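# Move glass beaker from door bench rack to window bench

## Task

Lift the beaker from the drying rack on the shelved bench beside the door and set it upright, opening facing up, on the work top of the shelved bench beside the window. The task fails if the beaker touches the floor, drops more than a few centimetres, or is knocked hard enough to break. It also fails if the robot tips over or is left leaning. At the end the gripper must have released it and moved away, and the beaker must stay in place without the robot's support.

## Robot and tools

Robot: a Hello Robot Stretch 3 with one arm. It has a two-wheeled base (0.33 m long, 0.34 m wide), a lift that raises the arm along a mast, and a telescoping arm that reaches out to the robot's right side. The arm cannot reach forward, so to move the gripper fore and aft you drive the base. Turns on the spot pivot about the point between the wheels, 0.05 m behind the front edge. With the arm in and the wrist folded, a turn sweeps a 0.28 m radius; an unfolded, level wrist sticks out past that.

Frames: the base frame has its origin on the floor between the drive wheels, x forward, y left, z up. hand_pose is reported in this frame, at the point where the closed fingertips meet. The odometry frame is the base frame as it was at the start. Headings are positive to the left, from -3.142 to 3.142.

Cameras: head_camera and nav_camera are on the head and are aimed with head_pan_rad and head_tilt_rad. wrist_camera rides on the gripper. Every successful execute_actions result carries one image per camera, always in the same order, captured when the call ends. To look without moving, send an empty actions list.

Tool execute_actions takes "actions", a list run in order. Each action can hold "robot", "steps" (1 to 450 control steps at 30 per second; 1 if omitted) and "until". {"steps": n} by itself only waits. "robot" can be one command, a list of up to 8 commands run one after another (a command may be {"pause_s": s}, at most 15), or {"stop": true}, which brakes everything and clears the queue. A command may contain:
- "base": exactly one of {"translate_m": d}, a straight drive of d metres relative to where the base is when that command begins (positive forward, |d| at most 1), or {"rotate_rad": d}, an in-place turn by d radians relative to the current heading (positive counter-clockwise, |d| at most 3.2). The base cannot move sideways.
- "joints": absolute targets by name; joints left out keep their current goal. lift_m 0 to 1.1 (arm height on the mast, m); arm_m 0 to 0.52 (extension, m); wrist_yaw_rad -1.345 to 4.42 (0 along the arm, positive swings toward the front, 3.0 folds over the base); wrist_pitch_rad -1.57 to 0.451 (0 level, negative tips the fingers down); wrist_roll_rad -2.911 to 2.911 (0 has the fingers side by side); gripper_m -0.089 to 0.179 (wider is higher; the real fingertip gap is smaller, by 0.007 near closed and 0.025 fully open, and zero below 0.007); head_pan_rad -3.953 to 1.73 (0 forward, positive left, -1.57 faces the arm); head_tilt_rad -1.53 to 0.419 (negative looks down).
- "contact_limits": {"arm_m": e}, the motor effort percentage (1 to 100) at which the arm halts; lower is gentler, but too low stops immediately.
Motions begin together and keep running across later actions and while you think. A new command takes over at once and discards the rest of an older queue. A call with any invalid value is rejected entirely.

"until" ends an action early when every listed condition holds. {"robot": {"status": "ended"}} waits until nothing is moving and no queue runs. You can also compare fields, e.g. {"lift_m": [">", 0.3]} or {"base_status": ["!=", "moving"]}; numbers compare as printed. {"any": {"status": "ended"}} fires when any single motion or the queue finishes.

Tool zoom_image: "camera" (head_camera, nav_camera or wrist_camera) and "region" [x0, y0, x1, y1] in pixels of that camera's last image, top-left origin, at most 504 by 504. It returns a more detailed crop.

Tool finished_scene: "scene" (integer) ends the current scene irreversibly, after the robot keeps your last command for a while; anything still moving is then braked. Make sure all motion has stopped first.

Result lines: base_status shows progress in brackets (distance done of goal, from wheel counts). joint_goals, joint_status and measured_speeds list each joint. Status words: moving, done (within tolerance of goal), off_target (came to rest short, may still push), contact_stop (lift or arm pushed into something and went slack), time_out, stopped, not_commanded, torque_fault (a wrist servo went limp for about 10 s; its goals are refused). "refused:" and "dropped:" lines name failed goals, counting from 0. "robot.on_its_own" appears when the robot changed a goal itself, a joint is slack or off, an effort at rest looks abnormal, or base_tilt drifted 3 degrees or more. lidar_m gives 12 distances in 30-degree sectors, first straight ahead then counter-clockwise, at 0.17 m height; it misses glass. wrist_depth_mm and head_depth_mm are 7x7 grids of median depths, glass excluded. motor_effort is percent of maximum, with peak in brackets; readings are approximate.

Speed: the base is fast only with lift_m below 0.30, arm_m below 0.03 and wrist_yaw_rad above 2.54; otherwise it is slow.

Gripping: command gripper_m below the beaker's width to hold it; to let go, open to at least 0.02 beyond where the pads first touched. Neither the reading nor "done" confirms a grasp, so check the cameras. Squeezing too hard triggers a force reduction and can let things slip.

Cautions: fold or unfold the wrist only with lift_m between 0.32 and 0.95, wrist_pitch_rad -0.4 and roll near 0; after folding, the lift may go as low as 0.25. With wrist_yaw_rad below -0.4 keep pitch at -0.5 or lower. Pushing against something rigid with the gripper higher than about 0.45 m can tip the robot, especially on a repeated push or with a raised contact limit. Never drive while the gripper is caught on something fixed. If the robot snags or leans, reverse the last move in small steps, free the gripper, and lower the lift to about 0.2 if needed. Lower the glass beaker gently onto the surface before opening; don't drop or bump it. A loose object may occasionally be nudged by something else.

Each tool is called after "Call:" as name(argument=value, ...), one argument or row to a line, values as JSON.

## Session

Call:
execute_actions(
  actions=[
    {"robot":{"joints":{"head_tilt_rad":-0.3}},"steps":60,"until":{"robot":{"status":"ended"}}},
  ],
)

Scene clock: 0.77 s.
robot.base_odometry: x=+0.000 y=+0.000 heading=+0.000 (m, m, rad; robot's odometry frame)
robot.turned_by_wheels: +0.000 (rad since the last result)
robot.turned_by_imu: +0.000 (rad since the last result)
robot.base_tilt: forward=+0.2 right=+0.1 (deg)
robot.lidar_m: 1.36 1.37 1.61 1.86 2.35 2.21 1.35 1.36 1.61 1.69 1.65 2.01
robot.head_depth_mm: 1682 1755 1836 1925 2024 2088 1624 / 1244 1312 1378 1889 1990 2010 1618 / 1216 1270 1333 1398 1463 1554 1608 / 1196 1249 1306 1371 1441 1509 1573 / 1173 1223 1277 1344 1410 1492 1544 / 1154 1202 1256 1315 1378 1448 1520 / 1131 1182 1232 1286 1351 1419 1485
robot.base_status: not_commanded
robot.joint_positions: lift_m=+0.371 arm_m=+0.002 wrist_yaw_rad=+3.011 wrist_pitch_rad=-0.330 wrist_roll_rad=-0.007 gripper_m=+0.037 head_pan_rad=-0.009 head_tilt_rad=-0.296
robot.joint_goals: lift_m=+0.371 arm_m=+0.002 wrist_yaw_rad=+3.011 wrist_pitch_rad=-0.330 wrist_roll_rad=-0.007 gripper_m=+0.037 head_pan_rad=-0.009 head_tilt_rad=-0.300
robot.joint_status: lift_m=not_commanded arm_m=not_commanded wrist_yaw_rad=not_commanded wrist_pitch_rad=not_commanded wrist_roll_rad=not_commanded gripper_m=not_commanded head_pan_rad=not_commanded head_tilt_rad=done
robot.measured_speeds: translate_m=+0.000 rotate_rad=+0.000 lift_m=+0.000 arm_m=+0.000 wrist_yaw_rad=+0.000 wrist_pitch_rad=+0.000 wrist_roll_rad=+0.000 head_pan_rad=+0.000 head_tilt_rad=+0.000
robot: refusals=0 queue=done queue_left=0
robot.motor_effort: left_wheel=-1(1) right_wheel=+0(0) lift_m=+41(40) arm_m=+0(0) wrist_yaw_rad=+0(0) wrist_pitch_rad=+7(7) wrist_roll_rad=+0(0) gripper_m=+0(1) head_pan_rad=+0(1) head_tilt_rad=-2(29) (%)
robot.hand_pose: x=+0.0093 y=+0.0853 z=+0.4039 quat_wxyz=(+0.162, +0.701, +0.071, +0.691) (m; robot's base frame)
robot.wrist_depth_mm: - - - - - - - / - - - - - - - / - - - - - - - / - - - - - - - / 851 840 - 820 830 804 790 / 693 688 - 673 666 653 663 / 578 577 568 575 560 554 551
pictures: head_camera (sideways: a quarter turn clockwise sets it upright), nav_camera (sideways: a quarter turn counterclockwise sets it upright), wrist_camera
camera_calibration (this result's frames):
head_camera: T_world_to_cam=[[-0.254091, -0.0108613, -0.967119, 1.27521], [-0.0038755, 0.99994, -0.0102117, 0.0191466], [0.967173, 0.00115337, -0.254118, 0.281853], [0, 0, 0, 1]] pos_world=[0.0514947, -0.00561999, 1.3051]
nav_camera: T_world_to_cam=[[0.284053, -0.0438695, 0.957805, -1.20816], [-0.0293548, -0.998882, -0.0370454, 0.102039], [0.958359, -0.0175933, -0.285023, 0.319745], [0, 0, 0, 1]] pos_world=[0.0397444, 0.0545493, 1.25209]
wrist_camera: T_world_to_cam=[[0.983239, -0.182167, -0.00755335, 0.00830351], [-0.0950074, -0.476558, -0.873994, 0.42725], [0.155614, 0.860063, -0.485877, 0.285365], [0, 0, 0, 1]] pos_world=[-0.0119792, -0.04031, 0.512129]
Images, in order (width x height): head_camera 896x504, nav_camera 672x504, wrist_camera 644x364.

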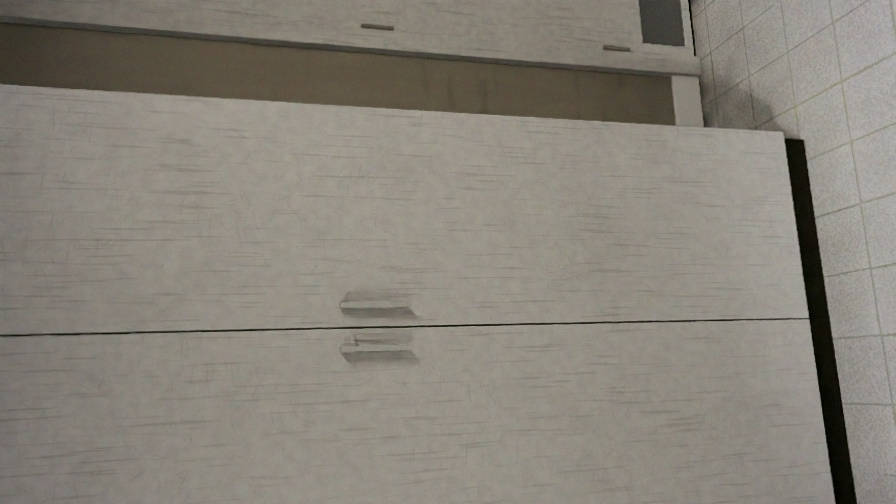

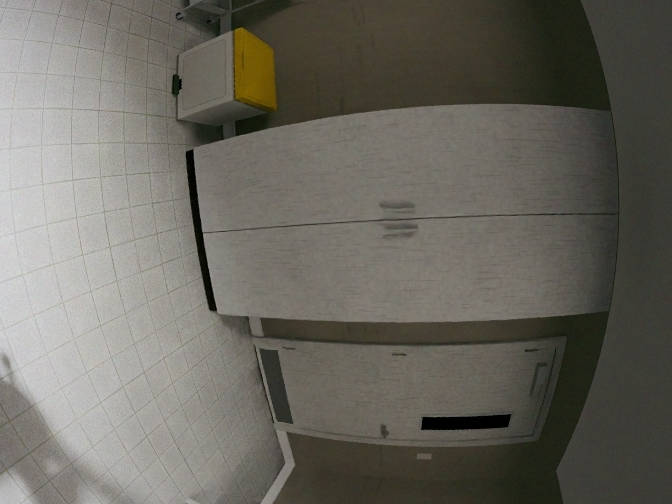

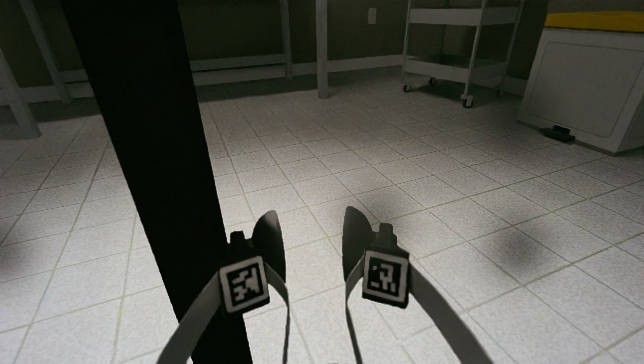

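Call:
execute_actions(
  actions=[
    {"robot":{"joints":{"head_pan_rad":-1.3,"lift_m":0.27}},"steps":250,"until":{"robot":{"status":"ended"}}},
  ],
)

Scene clock: 4.77 s.
robot.base_odometry: x=+0.000 y=+0.000 heading=+0.000 (m, m, rad; robot's odometry frame)
robot.turned_by_wheels: +0.000 (rad since the last result)
robot.turned_by_imu: +0.000 (rad since the last result)
robot.base_tilt: forward=+0.2 right=+0.0 (deg)
robot.lidar_m: 1.36 1.36 1.61 1.85 2.36 2.20 1.35 1.36 1.61 1.69 1.65 2.02
robot.head_depth_mm: 1937 2046 2136 1744 2316 2107 1624 / 1952 1641 1690 1640 2342 2008 1623 / 1981 1627 1685 1640 2118 2090 1609 / 1985 1645 1700 1656 2309 2001 1622 / 2014 2113 2216 1935 2440 2095 1617 / 2027 2118 2216 1942 2462 2083 1615 / 2077 2175 2263 2307 2465 1919 1611
robot.base_status: not_commanded
robot.joint_positions: lift_m=+0.270 arm_m=+0.002 wrist_yaw_rad=+3.011 wrist_pitch_rad=-0.330 wrist_roll_rad=-0.007 gripper_m=+0.037 head_pan_rad=-1.293 head_tilt_rad=-0.296
robot.joint_goals: lift_m=+0.270 arm_m=+0.002 wrist_yaw_rad=+3.011 wrist_pitch_rad=-0.330 wrist_roll_rad=-0.007 gripper_m=+0.037 head_pan_rad=-1.300 head_tilt_rad=-0.300
robot.joint_status: lift_m=done arm_m=not_commanded wrist_yaw_rad=not_commanded wrist_pitch_rad=not_commanded wrist_roll_rad=not_commanded gripper_m=not_commanded head_pan_rad=done head_tilt_rad=done
robot.measured_speeds: translate_m=+0.000 rotate_rad=+0.000 lift_m=+0.000 arm_m=+0.000 wrist_yaw_rad=+0.000 wrist_pitch_rad=+0.000 wrist_roll_rad=+0.000 head_pan_rad=+0.000 head_tilt_rad=+0.000
robot: refusals=0 queue=done queue_left=0
robot.motor_effort: left_wheel=+0(1) right_wheel=+0(0) lift_m=+26(39) arm_m=+0(0) wrist_yaw_rad=+0(0) wrist_pitch_rad=+7(7) wrist_roll_rad=+0(0) gripper_m=+0(0) head_pan_rad=-2(34) head_tilt_rad=-2(1) (%)
robot.hand_pose: x=+0.0093 y=+0.0853 z=+0.3033 quat_wxyz=(+0.162, +0.701, +0.071, +0.691) (m; robot's base frame)
robot.wrist_depth_mm: - - - - - - - / - - - - - - - / - - - - - - - / 866 879 879 846 840 817 822 / 667 669 - 660 660 640 636 / 552 539 - 535 524 530 528 / 463 474 - - 451 449 442
pictures: head_camera (sideways: a quarter turn clockwise sets it upright), nav_camera (sideways: a quarter turn counterclockwise sets it upright), wrist_camera
camera_calibration (this result's frames):
head_camera: T_world_to_cam=[[-0.0824817, 0.240819, -0.967059, 1.27409], [0.957854, 0.287075, -0.0102086, 0.0132759], [0.27516, -0.927143, -0.254348, 0.286373], [0, 0, 0, 1]] pos_world=[0.0135742, -0.0451272, 1.30509]
nav_camera: T_world_to_cam=[[0.0384839, -0.28506, 0.957737, -1.20657], [-0.966259, -0.254896, -0.0370406, 0.107748], [0.254682, -0.923996, -0.285251, 0.324334], [0, 0, 0, 1]] pos_world=[0.067944, -0.0167962, 1.25208]
wrist_camera: T_world_to_cam=[[0.983238, -0.182168, -0.00755288, 0.00754396], [-0.0950086, -0.476566, -0.87399, 0.339388], [0.155613, 0.860058, -0.485886, 0.236525], [0, 0, 0, 1]] pos_world=[-0.0119791, -0.04031, 0.411602]
Images, in order (width x height): head_camera 896x504, nav_camera 672x504, wrist_camera 644x364.

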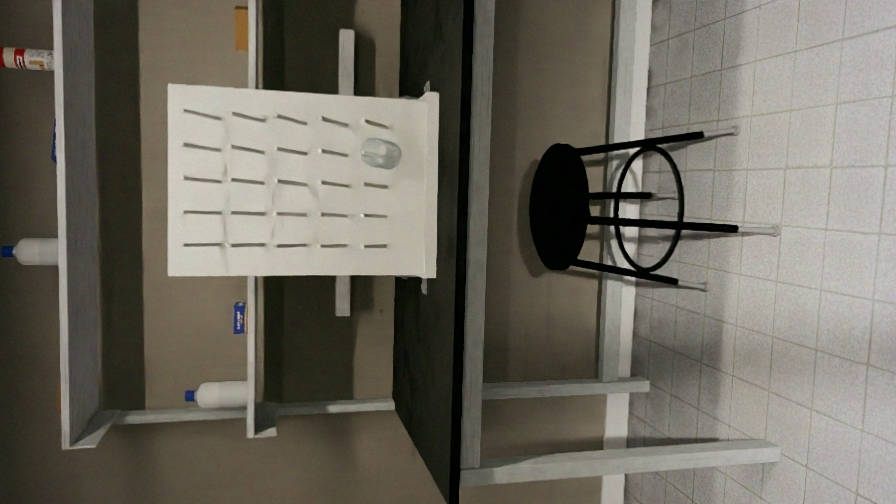

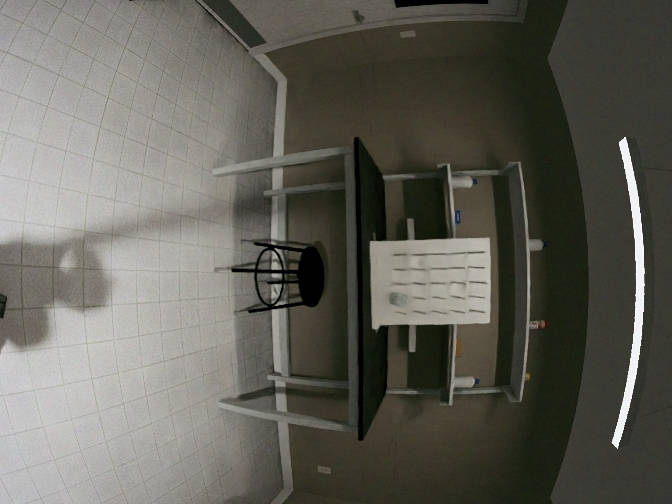

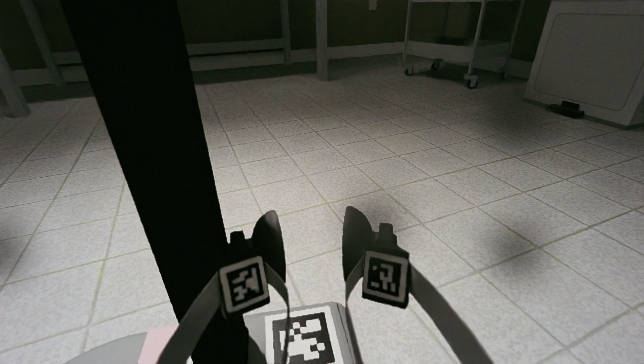

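Call:
execute_actions(
  actions=[
    {"robot":[{"base":{"rotate_rad":-1.685}},{"base":{"translate_m":0.6}},{"base":{"translate_m":0.6}},{"base":{"rotate_rad":1.865}},{"joints":{"head_pan_rad":-1.1,"head_tilt_rad":-0.45,"lift_m":0.9,"wrist_pitch_rad":-0.4}},{"joints":{"wrist_yaw_rad":1.05}},{"joints":{"wrist_pitch_rad":0.32,"wrist_roll_rad":2.4,"gripper_m":0.115}}],"steps":450,"until":{"robot":{"status":"ended"}}},
    {"steps":450,"until":{"robot":{"status":"ended"}}},
  ],
)

Scene clock: 68.20 s.
robot.base_odometry: x=-0.137 y=-1.192 heading=+0.180 (m, m, rad; robot's odometry frame)
robot.turned_by_wheels: +0.180 (rad since the last result)
robot.turned_by_imu: +0.188 (rad since the last result)
robot.base_tilt: forward=+0.2 right=+0.1 (deg)
robot.lidar_m: 2.15 1.82 2.39 2.85 1.44 1.03 0.99 1.63 0.52 1.03 0.66 0.64
robot.head_depth_mm: 551 989 1051 978 679 520 433 / 553 588 628 676 671 519 433 / 575 612 656 707 670 520 455 / 596 635 687 742 636 519 839 / 614 661 719 780 676 519 854 / 643 693 757 814 677 556 1306 / 673 735 1302 863 678 576 1411
robot.base_status: done (rotate_rad +1.8649 of +1.8650)
robot.joint_positions: lift_m=+0.900 arm_m=+0.002 wrist_yaw_rad=+1.053 wrist_pitch_rad=+0.295 wrist_roll_rad=+2.397 gripper_m=+0.115 head_pan_rad=-1.107 head_tilt_rad=-0.444
robot.joint_goals: lift_m=+0.900 arm_m=+0.002 wrist_yaw_rad=+1.050 wrist_pitch_rad=+0.320 wrist_roll_rad=+2.400 gripper_m=+0.115 head_pan_rad=-1.100 head_tilt_rad=-0.450
robot.joint_status: lift_m=done arm_m=not_commanded wrist_yaw_rad=done wrist_pitch_rad=done wrist_roll_rad=done gripper_m=done head_pan_rad=done head_tilt_rad=done
robot.measured_speeds: translate_m=+0.000 rotate_rad=+0.000 lift_m=+0.000 arm_m=+0.000 wrist_yaw_rad=+0.000 wrist_pitch_rad=+0.000 wrist_roll_rad=+0.000 head_pan_rad=+0.000 head_tilt_rad=+0.000
robot: refusals=0 queue=done queue_left=0
robot.motor_effort: left_wheel=-3(13) right_wheel=+2(13) lift_m=+54(58) arm_m=-1(1) wrist_yaw_rad=-3(2) wrist_pitch_rad=+12(12) wrist_roll_rad=+2(3) gripper_m=+0(79) head_pan_rad=+2(19) head_tilt_rad=-2(18) (%)
robot.hand_pose: x=+0.1980 y=-0.2719 z=+1.0894 quat_wxyz=(-0.410, +0.506, -0.754, -0.083) (m; robot's base frame)
robot.wrist_depth_mm: 360 404 471 584 512 362 - / 396 444 541 - - 601 - / 434 514 638 - - - - / 505 579 - - - - - / 844 - - - - - - / - - - - - - - / - - - - - - -
pictures: head_camera (sideways: a quarter turn clockwise sets it upright), nav_camera (sideways: a quarter turn counterclockwise sets it upright), wrist_camera
camera_calibration (this result's frames):
head_camera: T_world_to_cam=[[-0.188086, 0.34659, -0.918966, 1.21194], [0.887795, 0.460168, -0.00815245, 0.0110246], [0.420053, -0.817387, -0.394252, 0.467566], [0, 0, 0, 1]] pos_world=[0.0217582, -0.0429372, 1.29816]
nav_camera: T_world_to_cam=[[0.152246, -0.396664, 0.905251, -1.13875], [-0.90495, -0.424183, -0.0336736, 0.102984], [0.397349, -0.81408, -0.423541, 0.503434], [0, 0, 0, 1]] pos_world=[0.0665267, 0.00181783, 1.24755]
wrist_camera: T_world_to_cam=[[0.499109, 0.584505, -0.639722, 0.755877], [-0.0182935, 0.745192, 0.666599, -0.487245], [0.866346, -0.321003, 0.382625, -0.511652], [0, 0, 0, 1]] pos_world=[0.057089, -0.242964, 1.00412]
Images, in order (width x height): head_camera 896x504, nav_camera 672x504, wrist_camera 644x364.

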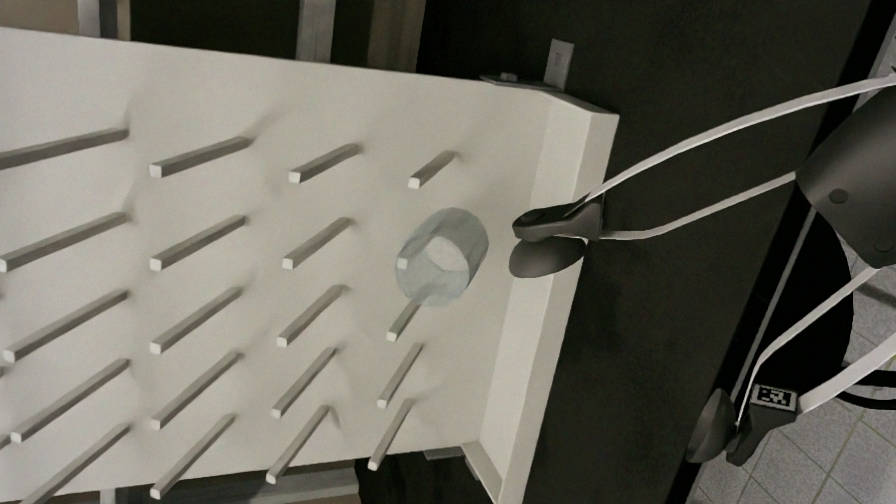

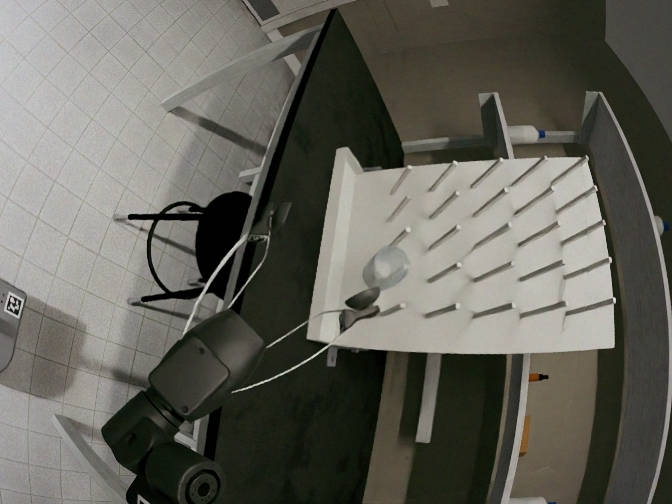

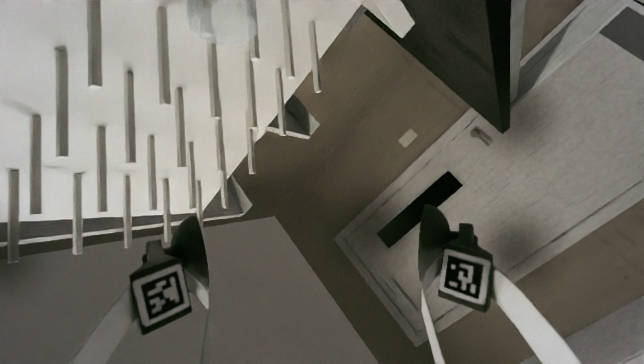

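Call:
execute_actions(
  actions=[
    {"robot":{"joints":{"lift_m":0.852,"arm_m":0.22,"head_tilt_rad":-0.55,"head_pan_rad":-1.2}},"steps":450,"until":{"robot":{"status":"ended"}}},
  ],
)

Scene clock: 80.57 s.
robot.base_odometry: x=-0.137 y=-1.192 heading=+0.180 (m, m, rad; robot's odometry frame)
robot.turned_by_wheels: +0.000 (rad since the last result)
robot.turned_by_imu: -0.011 (rad since the last result)
robot.base_tilt: forward=+0.3 right=+0.0 (deg)
robot.lidar_m: 2.16 1.82 2.39 2.84 1.45 1.03 0.98 1.63 0.52 1.03 0.66 0.65
robot.head_depth_mm: 939 989 1064 784 629 440 1252 / 948 1006 1103 783 - 465 1313 / 556 603 654 707 583 480 1312 / 568 618 675 730 583 510 1284 / 584 639 702 747 584 567 1316 / 607 656 727 777 585 869 1253 / 622 681 757 774 584 1455 1287
robot.base_status: done (rotate_rad +1.8650 of +1.8650)
robot.joint_positions: lift_m=+0.852 arm_m=+0.220 wrist_yaw_rad=+1.053 wrist_pitch_rad=+0.323 wrist_roll_rad=+2.394 gripper_m=+0.115 head_pan_rad=-1.194 head_tilt_rad=-0.546
robot.joint_goals: lift_m=+0.852 arm_m=+0.220 wrist_yaw_rad=+1.050 wrist_pitch_rad=+0.320 wrist_roll_rad=+2.400 gripper_m=+0.115 head_pan_rad=-1.200 head_tilt_rad=-0.550
robot.joint_status: lift_m=done arm_m=done wrist_yaw_rad=done wrist_pitch_rad=done wrist_roll_rad=done gripper_m=done head_pan_rad=done head_tilt_rad=done
robot.measured_speeds: translate_m=+0.000 rotate_rad=+0.000 lift_m=+0.000 arm_m=+0.000 wrist_yaw_rad=+0.000 wrist_pitch_rad=+0.000 wrist_roll_rad=+0.000 head_pan_rad=+0.000 head_tilt_rad=+0.000
robot: refusals=0 queue=done queue_left=0
robot.motor_effort: left_wheel=-1(15) right_wheel=+0(27) lift_m=+25(55) arm_m=+3(13) wrist_yaw_rad=-3(20) wrist_pitch_rad=-2(12) wrist_roll_rad=+3(7) gripper_m=+0(0) head_pan_rad=-3(12) head_tilt_rad=-1(19) (%)
robot.hand_pose: x=+0.1967 y=-0.4885 z=+1.0494 quat_wxyz=(-0.415, +0.510, -0.750, -0.071) (m; robot's base frame)
robot.wrist_depth_mm: 609 218 241 286 177 134 83 / 568 236 269 342 417 213 107 / 479 265 318 415 - 402 152 / 413 308 357 482 - - 264 / 315 358 514 603 - - - / 359 415 767 - - - - / 422 - - - - - -
pictures: head_camera (sideways: a quarter turn clockwise sets it upright), nav_camera (sideways: a quarter turn counterclockwise sets it upright), wrist_camera
camera_calibration (this result's frames):
head_camera: T_world_to_cam=[[-0.191006, 0.44639, -0.874215, 1.15358], [0.923985, 0.382372, -0.00663445, 0.00882665], [0.331313, -0.809029, -0.485493, 0.586836], [0, 0, 0, 1]] pos_world=[0.0177584, -0.0435541, 1.29344]
nav_camera: T_world_to_cam=[[0.150403, -0.491744, 0.857652, -1.07666], [-0.939452, -0.341283, -0.0309298, 0.099618], [0.307911, -0.80107, -0.5133, 0.620774], [0, 0, 0, 1]] pos_world=[0.0643758, 0.00184199, 1.24512]
wrist_camera: T_world_to_cam=[[0.514148, 0.57369, -0.637598, 0.847048], [-0.0326856, 0.755945, 0.653818, -0.277689], [0.857078, -0.315319, 0.407419, -0.586138], [0, 0, 0, 1]] pos_world=[0.0577814, -0.460847, 0.960438]
Images, in order (width x height): head_camera 896x504, nav_camera 672x504, wrist_camera 644x364.

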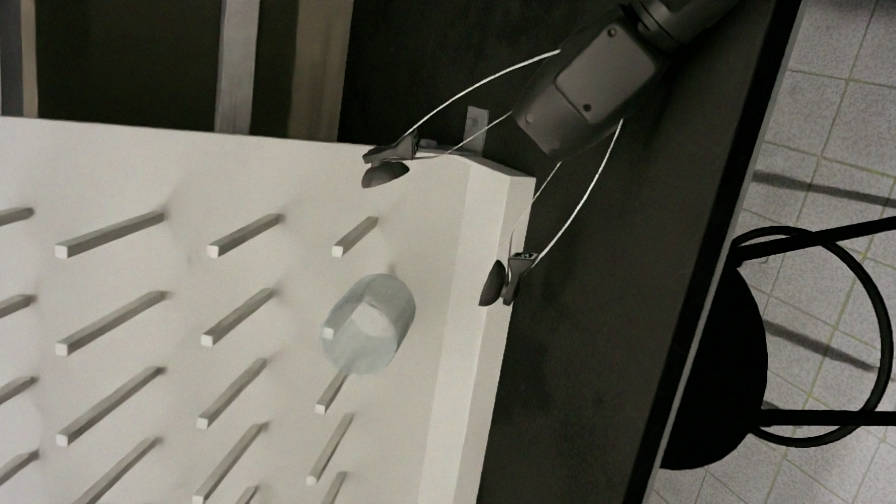

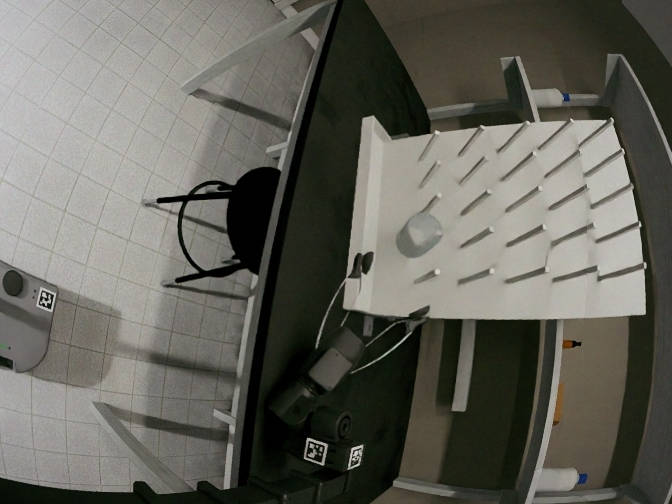

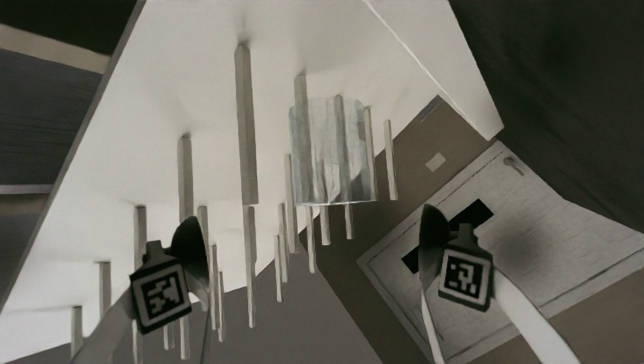

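Call:
execute_actions(
  actions=[
    {"robot":[{"joints":{"lift_m":0.92}},{"joints":{"arm_m":0.12,"wrist_yaw_rad":0.85,"wrist_roll_rad":2.5,"gripper_m":0.103}},{"base":{"translate_m":0.12},"joints":{"head_pan_rad":-1.35}},{"joints":{"arm_m":0.17}}],"steps":450,"until":{"robot":{"status":"ended"}}},
  ],
)

Scene clock: 109.27 s.
robot.base_odometry: x=-0.019 y=-1.171 heading=+0.180 (m, m, rad; robot's odometry frame)
robot.turned_by_wheels: +0.000 (rad since the last result)
robot.turned_by_imu: +0.000 (rad since the last result)
robot.base_tilt: forward=+0.3 right=+0.0 (deg)
robot.lidar_m: 2.03 1.71 2.32 2.87 1.63 1.16 1.10 0.61 0.64 0.63 0.56 0.98
robot.head_depth_mm: 928 978 1062 782 - 440 1249 / 538 958 1037 764 - 452 1277 / 529 574 625 679 543 465 1314 / 541 587 640 700 583 479 1252 / 542 592 650 706 584 494 1250 / 552 599 662 716 584 510 1225 / 564 613 673 730 584 510 1251
robot.base_status: done (translate_m +0.1200 of +0.1200)
robot.joint_positions: lift_m=+0.920 arm_m=+0.170 wrist_yaw_rad=+0.853 wrist_pitch_rad=+0.303 wrist_roll_rad=+2.497 gripper_m=+0.103 head_pan_rad=-1.343 head_tilt_rad=-0.546
robot.joint_goals: lift_m=+0.920 arm_m=+0.170 wrist_yaw_rad=+0.850 wrist_pitch_rad=+0.320 wrist_roll_rad=+2.500 gripper_m=+0.103 head_pan_rad=-1.350 head_tilt_rad=-0.550
robot.joint_status: lift_m=done arm_m=done wrist_yaw_rad=done wrist_pitch_rad=done wrist_roll_rad=done gripper_m=done head_pan_rad=done head_tilt_rad=done
robot.measured_speeds: translate_m=+0.000 rotate_rad=+0.000 lift_m=+0.000 arm_m=+0.000 wrist_yaw_rad=+0.000 wrist_pitch_rad=+0.000 wrist_roll_rad=+0.000 head_pan_rad=+0.000 head_tilt_rad=+0.000
robot: refusals=0 queue=done queue_left=0
robot.motor_effort: left_wheel=-1(5) right_wheel=+0(6) lift_m=+54(56) arm_m=+2(2) wrist_yaw_rad=-3(2) wrist_pitch_rad=+8(8) wrist_roll_rad=+1(3) gripper_m=-1(55) head_pan_rad=-3(16) head_tilt_rad=-2(2) (%)
robot.hand_pose: x=+0.1684 y=-0.4803 z=+1.1114 quat_wxyz=(-0.458, +0.427, -0.778, -0.060) (m; robot's base frame)
robot.wrist_depth_mm: 191 206 241 277 331 333 223 / 209 226 268 304 386 429 305 / 227 243 299 345 451 - 486 / 254 292 347 408 - - - / 281 319 376 530 - - - / 305 372 481 - - - - / 346 440 564 - - - -
pictures: head_camera (sideways: a quarter turn clockwise sets it upright), nav_camera (sideways: a quarter turn counterclockwise sets it upright), wrist_camera
camera_calibration (this result's frames):
head_camera: T_world_to_cam=[[-0.122528, 0.469824, -0.874215, 1.15316], [0.970559, 0.240773, -0.00663446, 0.00854255], [0.20737, -0.84929, -0.485493, 0.587591], [0, 0, 0, 1]] pos_world=[0.0111545, -0.0448032, 1.29344]
nav_camera: T_world_to_cam=[[0.0756345, -0.508638, 0.857652, -1.0762], [-0.979746, -0.197841, -0.0309298, 0.0998638], [0.185411, -0.837941, -0.5133, 0.621522], [0, 0, 0, 1]] pos_world=[0.0640022, -0.0068412, 1.24512]
wrist_camera: T_world_to_cam=[[0.632316, 0.532272, -0.562906, 0.773546], [0.0614597, 0.689846, 0.721343, -0.44801], [0.772269, -0.490712, 0.403487, -0.650196], [0, 0, 0, 1]] pos_world=[0.0405359, -0.421739, 1.02095]
Images, in order (width x height): head_camera 896x504, nav_camera 672x504, wrist_camera 644x364.

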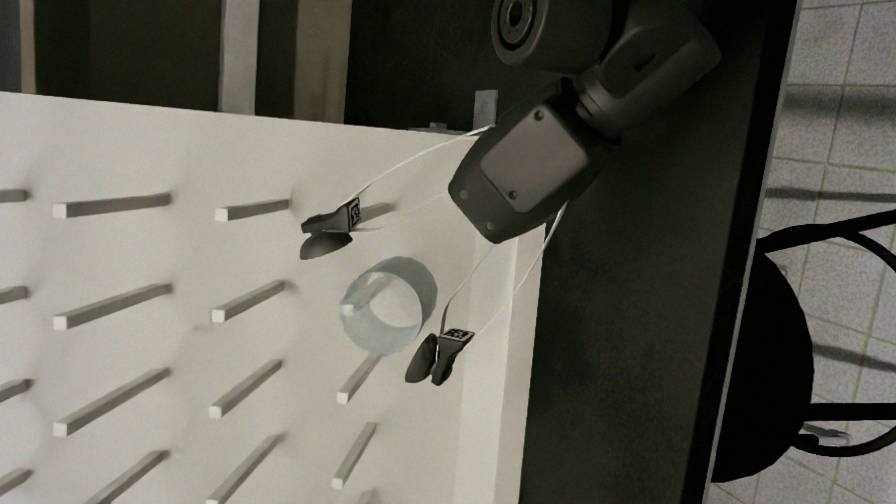

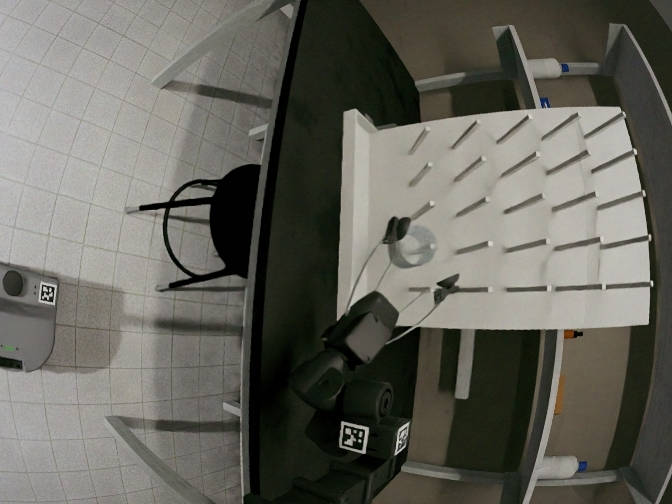

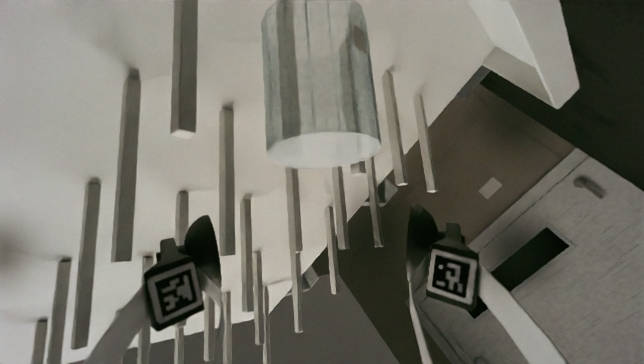

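Call:
execute_actions(
  actions=[
    {"robot":[{"base":{"translate_m":0.027},"joints":{"gripper_m":0.095,"wrist_roll_rad":2.55}},{"joints":{"arm_m":0.206,"lift_m":0.904}}],"steps":450,"until":{"robot":{"status":"ended"}}},
  ],
)

Scene clock: 122.17 s.
robot.base_odometry: x=+0.008 y=-1.166 heading=+0.180 (m, m, rad; robot's odometry frame)
robot.turned_by_wheels: +0.000 (rad since the last result)
robot.turned_by_imu: -0.001 (rad since the last result)
robot.base_tilt: forward=+0.3 right=+0.0 (deg)
robot.lidar_m: 2.01 1.69 2.16 3.46 1.67 1.18 1.13 0.63 1.08 0.63 0.55 0.96
robot.head_depth_mm: 921 977 1057 821 - 452 1252 / 523 566 627 683 - 465 1283 / 526 572 624 677 553 465 1313 / 533 580 629 693 583 479 1252 / 547 592 647 703 585 493 1224 / 549 599 660 713 583 494 980 / 560 611 671 728 584 510 1315
robot.base_status: done (translate_m +0.0270 of +0.0270)
robot.joint_positions: lift_m=+0.904 arm_m=+0.206 wrist_yaw_rad=+0.853 wrist_pitch_rad=+0.302 wrist_roll_rad=+2.547 gripper_m=+0.095 head_pan_rad=-1.343 head_tilt_rad=-0.546
robot.joint_goals: lift_m=+0.904 arm_m=+0.206 wrist_yaw_rad=+0.850 wrist_pitch_rad=+0.320 wrist_roll_rad=+2.550 gripper_m=+0.095 head_pan_rad=-1.350 head_tilt_rad=-0.550
robot.joint_status: lift_m=done arm_m=done wrist_yaw_rad=done wrist_pitch_rad=done wrist_roll_rad=done gripper_m=done head_pan_rad=done head_tilt_rad=done
robot.measured_speeds: translate_m=+0.000 rotate_rad=+0.000 lift_m=+0.000 arm_m=+0.000 wrist_yaw_rad=+0.000 wrist_pitch_rad=+0.000 wrist_roll_rad=+0.000 head_pan_rad=+0.000 head_tilt_rad=+0.000
robot: refusals=0 queue=done queue_left=0
robot.motor_effort: left_wheel=-1(4) right_wheel=+1(7) lift_m=+26(52) arm_m=+2(3) wrist_yaw_rad=-2(2) wrist_pitch_rad=+8(8) wrist_roll_rad=+2(3) gripper_m=-1(41) head_pan_rad=-3(3) head_tilt_rad=-1(2) (%)
robot.hand_pose: x=+0.1685 y=-0.5163 z=+1.0963 quat_wxyz=(-0.477, +0.425, -0.766, -0.071) (m; robot's base frame)
robot.wrist_depth_mm: 161 173 202 239 287 290 188 / 175 191 216 263 339 391 255 / 189 207 248 298 388 - 448 / 206 237 284 349 457 - - / 231 277 349 422 - - - / 231 310 419 542 - - - / 223 340 436 - - - -
pictures: head_camera (sideways: a quarter turn clockwise sets it upright), nav_camera (sideways: a quarter turn counterclockwise sets it upright), wrist_camera
camera_calibration (this result's frames):
head_camera: T_world_to_cam=[[-0.122522, 0.469826, -0.874215, 1.15316], [0.970562, 0.24076, -0.00663446, 0.00854253], [0.207359, -0.849293, -0.485493, 0.587592], [0, 0, 0, 1]] pos_world=[0.0111539, -0.0448033, 1.29344]
nav_camera: T_world_to_cam=[[0.075628, -0.508639, 0.857652, -1.0762], [-0.979749, -0.197829, -0.0309298, 0.0998638], [0.1854, -0.837944, -0.5133, 0.621522], [0, 0, 0, 1]] pos_world=[0.0640021, -0.00684194, 1.24512]
wrist_camera: T_world_to_cam=[[0.641017, 0.560954, -0.523859, 0.754722], [0.0290153, 0.664329, 0.746877, -0.447955], [0.766978, -0.49396, 0.40957, -0.669224], [0, 0, 0, 1]] pos_world=[0.0424877, -0.456345, 1.00403]
Images, in order (width x height): head_camera 896x504, nav_camera 672x504, wrist_camera 644x364.

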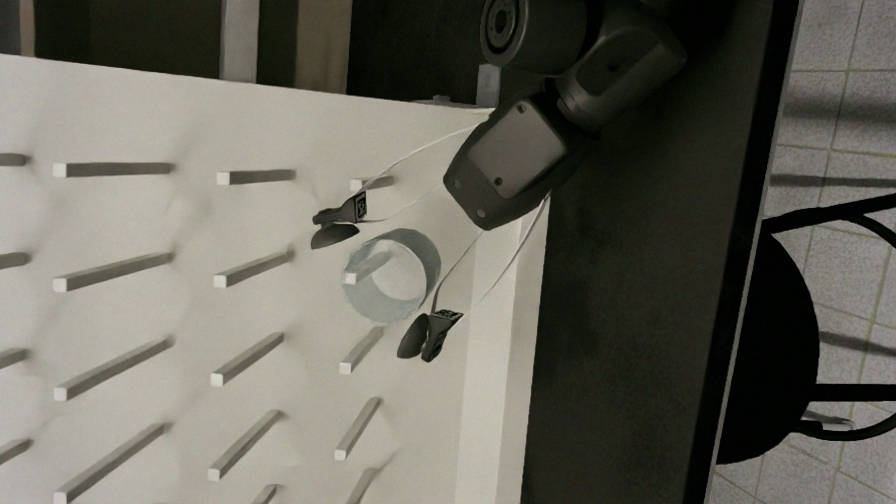

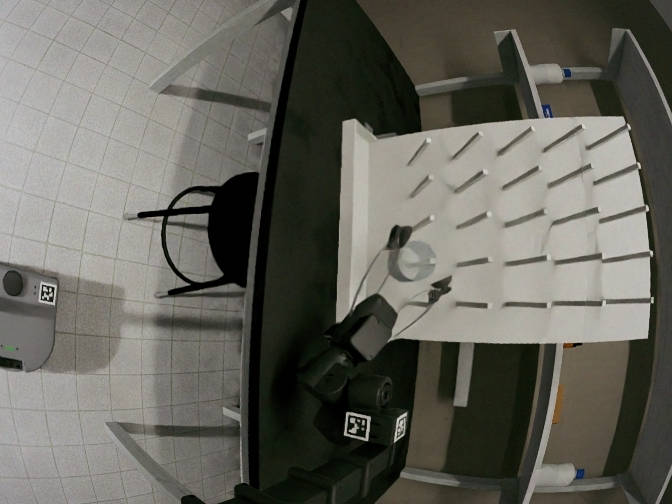

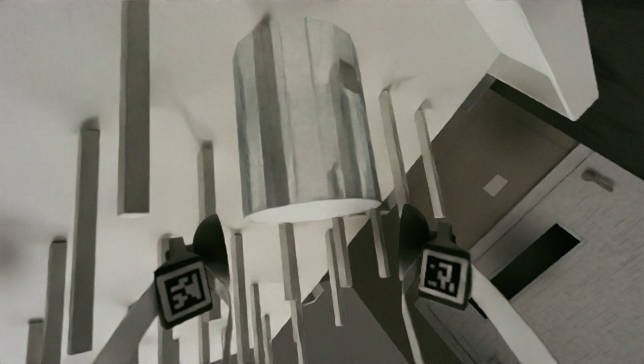

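Call:
execute_actions(
  actions=[
    {"robot":[{"joints":{"wrist_roll_rad":2.45}},{"joints":{"arm_m":0.222,"lift_m":0.891},"contact_limits":{"arm_m":12}}],"steps":450,"until":{"robot":{"status":"ended"}}},
  ],
)

Scene clock: 127.80 s.
robot.base_odometry: x=+0.008 y=-1.166 heading=+0.180 (m, m, rad; robot's odometry frame)
robot.turned_by_wheels: +0.000 (rad since the last result)
robot.turned_by_imu: +0.000 (rad since the last result)
robot.base_tilt: forward=+0.2 right=+0.1 (deg)
robot.lidar_m: 2.01 1.69 2.16 3.48 1.67 1.19 1.13 0.63 1.08 0.63 0.55 0.96
robot.head_depth_mm: 919 980 1061 802 - 452 1251 / 523 565 627 682 - 465 1284 / 526 572 624 677 562 466 1310 / 532 582 628 694 584 478 1253 / 547 592 646 702 584 493 1225 / 549 601 661 713 583 494 978 / 560 609 671 727 584 510 1312
robot.base_status: done (translate_m +0.0270 of +0.0270)
robot.joint_positions: lift_m=+0.891 arm_m=+0.222 wrist_yaw_rad=+0.853 wrist_pitch_rad=+0.302 wrist_roll_rad=+2.457 gripper_m=+0.095 head_pan_rad=-1.343 head_tilt_rad=-0.546
robot.joint_goals: lift_m=+0.891 arm_m=+0.222 wrist_yaw_rad=+0.850 wrist_pitch_rad=+0.320 wrist_roll_rad=+2.450 gripper_m=+0.095 head_pan_rad=-1.350 head_tilt_rad=-0.550
robot.joint_status: lift_m=done arm_m=done wrist_yaw_rad=done wrist_pitch_rad=done wrist_roll_rad=done gripper_m=done head_pan_rad=done head_tilt_rad=done
robot.measured_speeds: translate_m=+0.000 rotate_rad=+0.000 lift_m=+0.000 arm_m=+0.000 wrist_yaw_rad=+0.000 wrist_pitch_rad=+0.000 wrist_roll_rad=+0.000 head_pan_rad=+0.000 head_tilt_rad=+0.000
robot: refusals=0 queue=done queue_left=0
robot.motor_effort: left_wheel=-1(2) right_wheel=+1(1) lift_m=+25(24) arm_m=+2(0) wrist_yaw_rad=-2(3) wrist_pitch_rad=+8(8) wrist_roll_rad=-3(3) gripper_m=-1(1) head_pan_rad=-3(3) head_tilt_rad=-2(2) (%)
robot.contact_limits: arm_m 12 (drawing in: default 20, maximum 32; extending or still: default 26, maximum 43)
robot.hand_pose: x=+0.1685 y=-0.5323 z=+1.0832 quat_wxyz=(-0.442, +0.428, -0.787, -0.052) (m; robot's base frame)
robot.wrist_depth_mm: 149 157 185 212 251 228 141 / 163 170 206 245 295 328 181 / 181 190 235 267 356 415 260 / 197 214 269 319 421 - 599 / 218 247 338 380 - - - / 226 297 428 488 - - - / 215 358 495 - - - -
pictures: head_camera (sideways: a quarter turn clockwise sets it upright), nav_camera (sideways: a quarter turn counterclockwise sets it upright), wrist_camera
camera_calibration (this result's frames):
head_camera: T_world_to_cam=[[-0.122522, 0.469826, -0.874215, 1.15316], [0.970562, 0.24076, -0.00663446, 0.00854253], [0.207359, -0.849293, -0.485493, 0.587591], [0, 0, 0, 1]] pos_world=[0.0111539, -0.0448033, 1.29344]
nav_camera: T_world_to_cam=[[0.0756277, -0.508639, 0.857652, -1.0762], [-0.979749, -0.197828, -0.0309298, 0.0998638], [0.1854, -0.837944, -0.5133, 0.621522], [0, 0, 0, 1]] pos_world=[0.0640021, -0.00684198, 1.24512]
wrist_camera: T_world_to_cam=[[0.623707, 0.507968, -0.594103, 0.8077], [0.088199, 0.709466, 0.699199, -0.361898], [0.776667, -0.488494, 0.397697, -0.657661], [0, 0, 0, 1]] pos_world=[0.0389344, -0.474795, 0.994446]
Images, in order (width x height): head_camera 896x504, nav_camera 672x504, wrist_camera 644x364.

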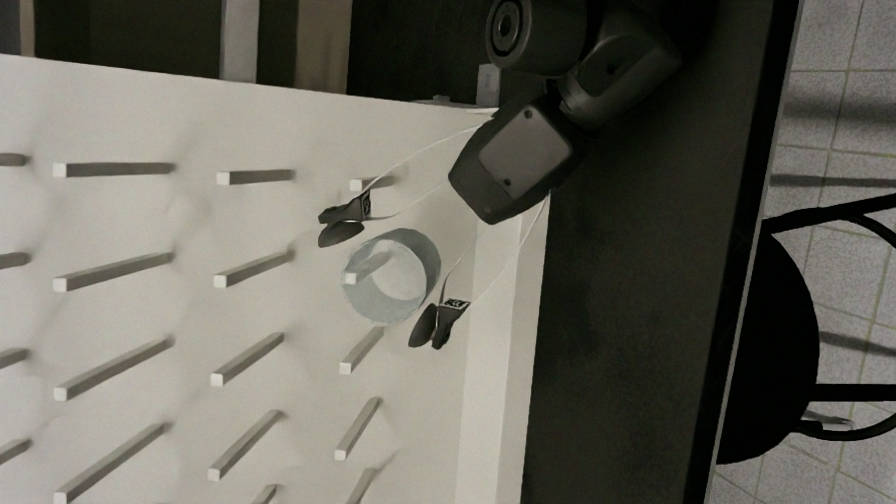

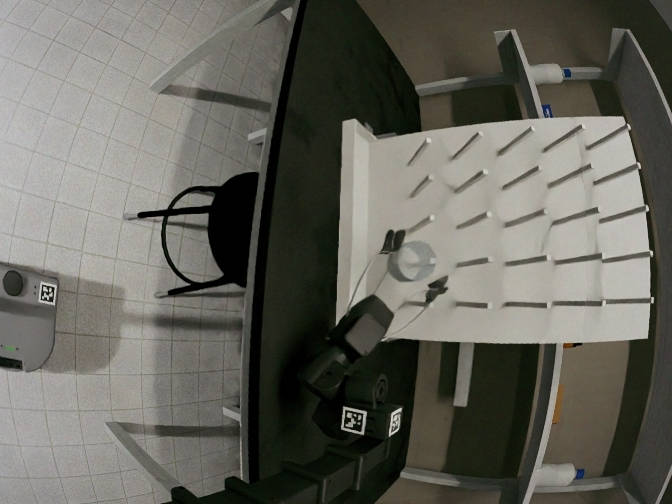

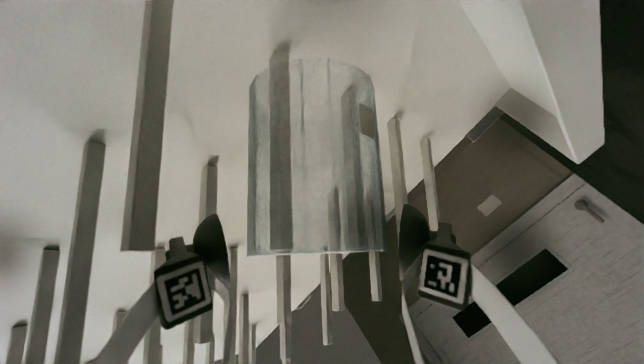

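Call:
execute_actions(
  actions=[
    {"robot":[{"joints":{"gripper_m":0.088}},{"joints":{"arm_m":0.241,"lift_m":0.875},"contact_limits":{"arm_m":12}}],"steps":450,"until":{"robot":{"status":"ended"}}},
  ],
)

Scene clock: 133.00 s.
robot.base_odometry: x=+0.008 y=-1.166 heading=+0.180 (m, m, rad; robot's odometry frame)
robot.turned_by_wheels: +0.000 (rad since the last result)
robot.turned_by_imu: +0.000 (rad since the last result)
robot.base_tilt: forward=+0.2 right=+0.0 (deg)
robot.lidar_m: 2.01 1.69 2.16 3.48 1.68 1.19 1.13 0.63 1.08 0.63 0.55 0.96
robot.head_depth_mm: 921 978 1058 801 - 459 1253 / 522 566 627 682 543 465 1282 / 525 572 622 680 553 465 1306 / 532 581 629 693 583 479 1253 / 547 592 646 702 584 494 1228 / 549 600 660 712 584 494 980 / 560 610 670 726 584 509 1313
robot.base_status: done (translate_m +0.0270 of +0.0270)
robot.joint_positions: lift_m=+0.875 arm_m=+0.241 wrist_yaw_rad=+0.853 wrist_pitch_rad=+0.302 wrist_roll_rad=+2.457 gripper_m=+0.088 head_pan_rad=-1.343 head_tilt_rad=-0.546
robot.joint_goals: lift_m=+0.875 arm_m=+0.241 wrist_yaw_rad=+0.850 wrist_pitch_rad=+0.320 wrist_roll_rad=+2.450 gripper_m=+0.088 head_pan_rad=-1.350 head_tilt_rad=-0.550
robot.joint_status: lift_m=done arm_m=done wrist_yaw_rad=done wrist_pitch_rad=done wrist_roll_rad=done gripper_m=done head_pan_rad=done head_tilt_rad=done
robot.measured_speeds: translate_m=+0.000 rotate_rad=+0.000 lift_m=+0.000 arm_m=+0.000 wrist_yaw_rad=+0.000 wrist_pitch_rad=+0.000 wrist_roll_rad=+0.000 head_pan_rad=+0.000 head_tilt_rad=+0.000
robot: refusals=0 queue=done queue_left=0
robot.motor_effort: left_wheel=-2(1) right_wheel=+1(1) lift_m=+26(26) arm_m=+2(3) wrist_yaw_rad=-2(3) wrist_pitch_rad=+8(8) wrist_roll_rad=-3(3) gripper_m=-1(39) head_pan_rad=-3(3) head_tilt_rad=-1(2) (%)
robot.contact_limits: arm_m 12 (drawing in: default 20, maximum 32; extending or still: default 26, maximum 43)
robot.hand_pose: x=+0.1685 y=-0.5513 z=+1.0672 quat_wxyz=(-0.442, +0.428, -0.787, -0.052) (m; robot's base frame)
robot.wrist_depth_mm: 134 146 167 191 225 99 109 / 147 157 187 218 268 282 140 / 163 166 212 256 320 379 196 / 182 193 246 287 375 - 389 / 200 219 302 351 - - - / 218 127 399 453 - - - / 222 326 432 - - - -
pictures: head_camera (sideways: a quarter turn clockwise sets it upright), nav_camera (sideways: a quarter turn counterclockwise sets it upright), wrist_camera
camera_calibration (this result's frames):
head_camera: T_world_to_cam=[[-0.122522, 0.469826, -0.874215, 1.15316], [0.970562, 0.240759, -0.00663445, 0.00854253], [0.207358, -0.849293, -0.485493, 0.587592], [0, 0, 0, 1]] pos_world=[0.0111539, -0.0448033, 1.29344]
nav_camera: T_world_to_cam=[[0.0756273, -0.50864, 0.857652, -1.0762], [-0.979749, -0.197827, -0.0309298, 0.0998638], [0.185399, -0.837944, -0.5133, 0.621522], [0, 0, 0, 1]] pos_world=[0.0640021, -0.00684201, 1.24512]
wrist_camera: T_world_to_cam=[[0.623666, 0.507902, -0.594203, 0.807911], [0.0883029, 0.709509, 0.699142, -0.337149], [0.776688, -0.488501, 0.397647, -0.660526], [0, 0, 0, 1]] pos_world=[0.038928, -0.493797, 0.978434]
Images, in order (width x height): head_camera 896x504, nav_camera 672x504, wrist_camera 644x364.

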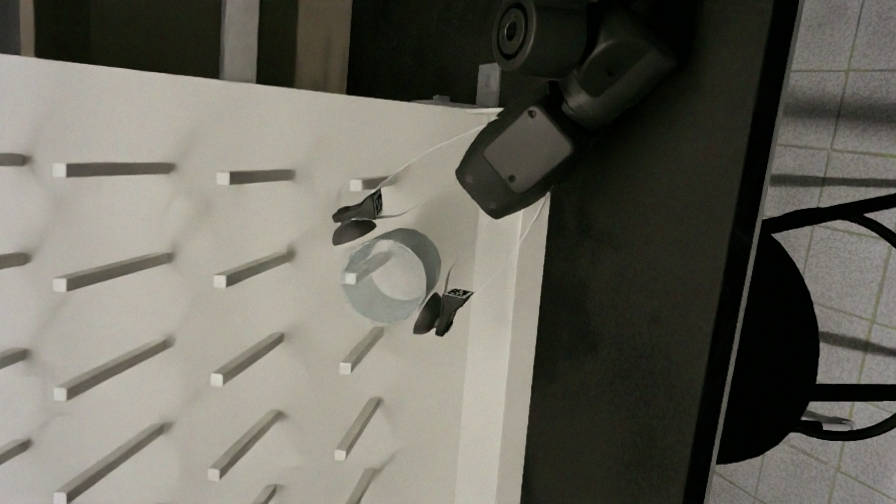

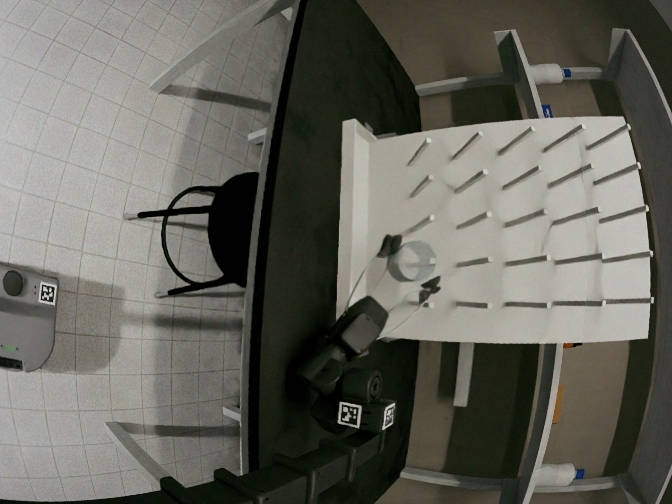

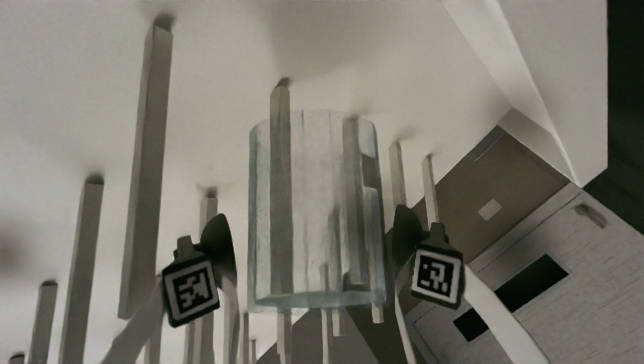

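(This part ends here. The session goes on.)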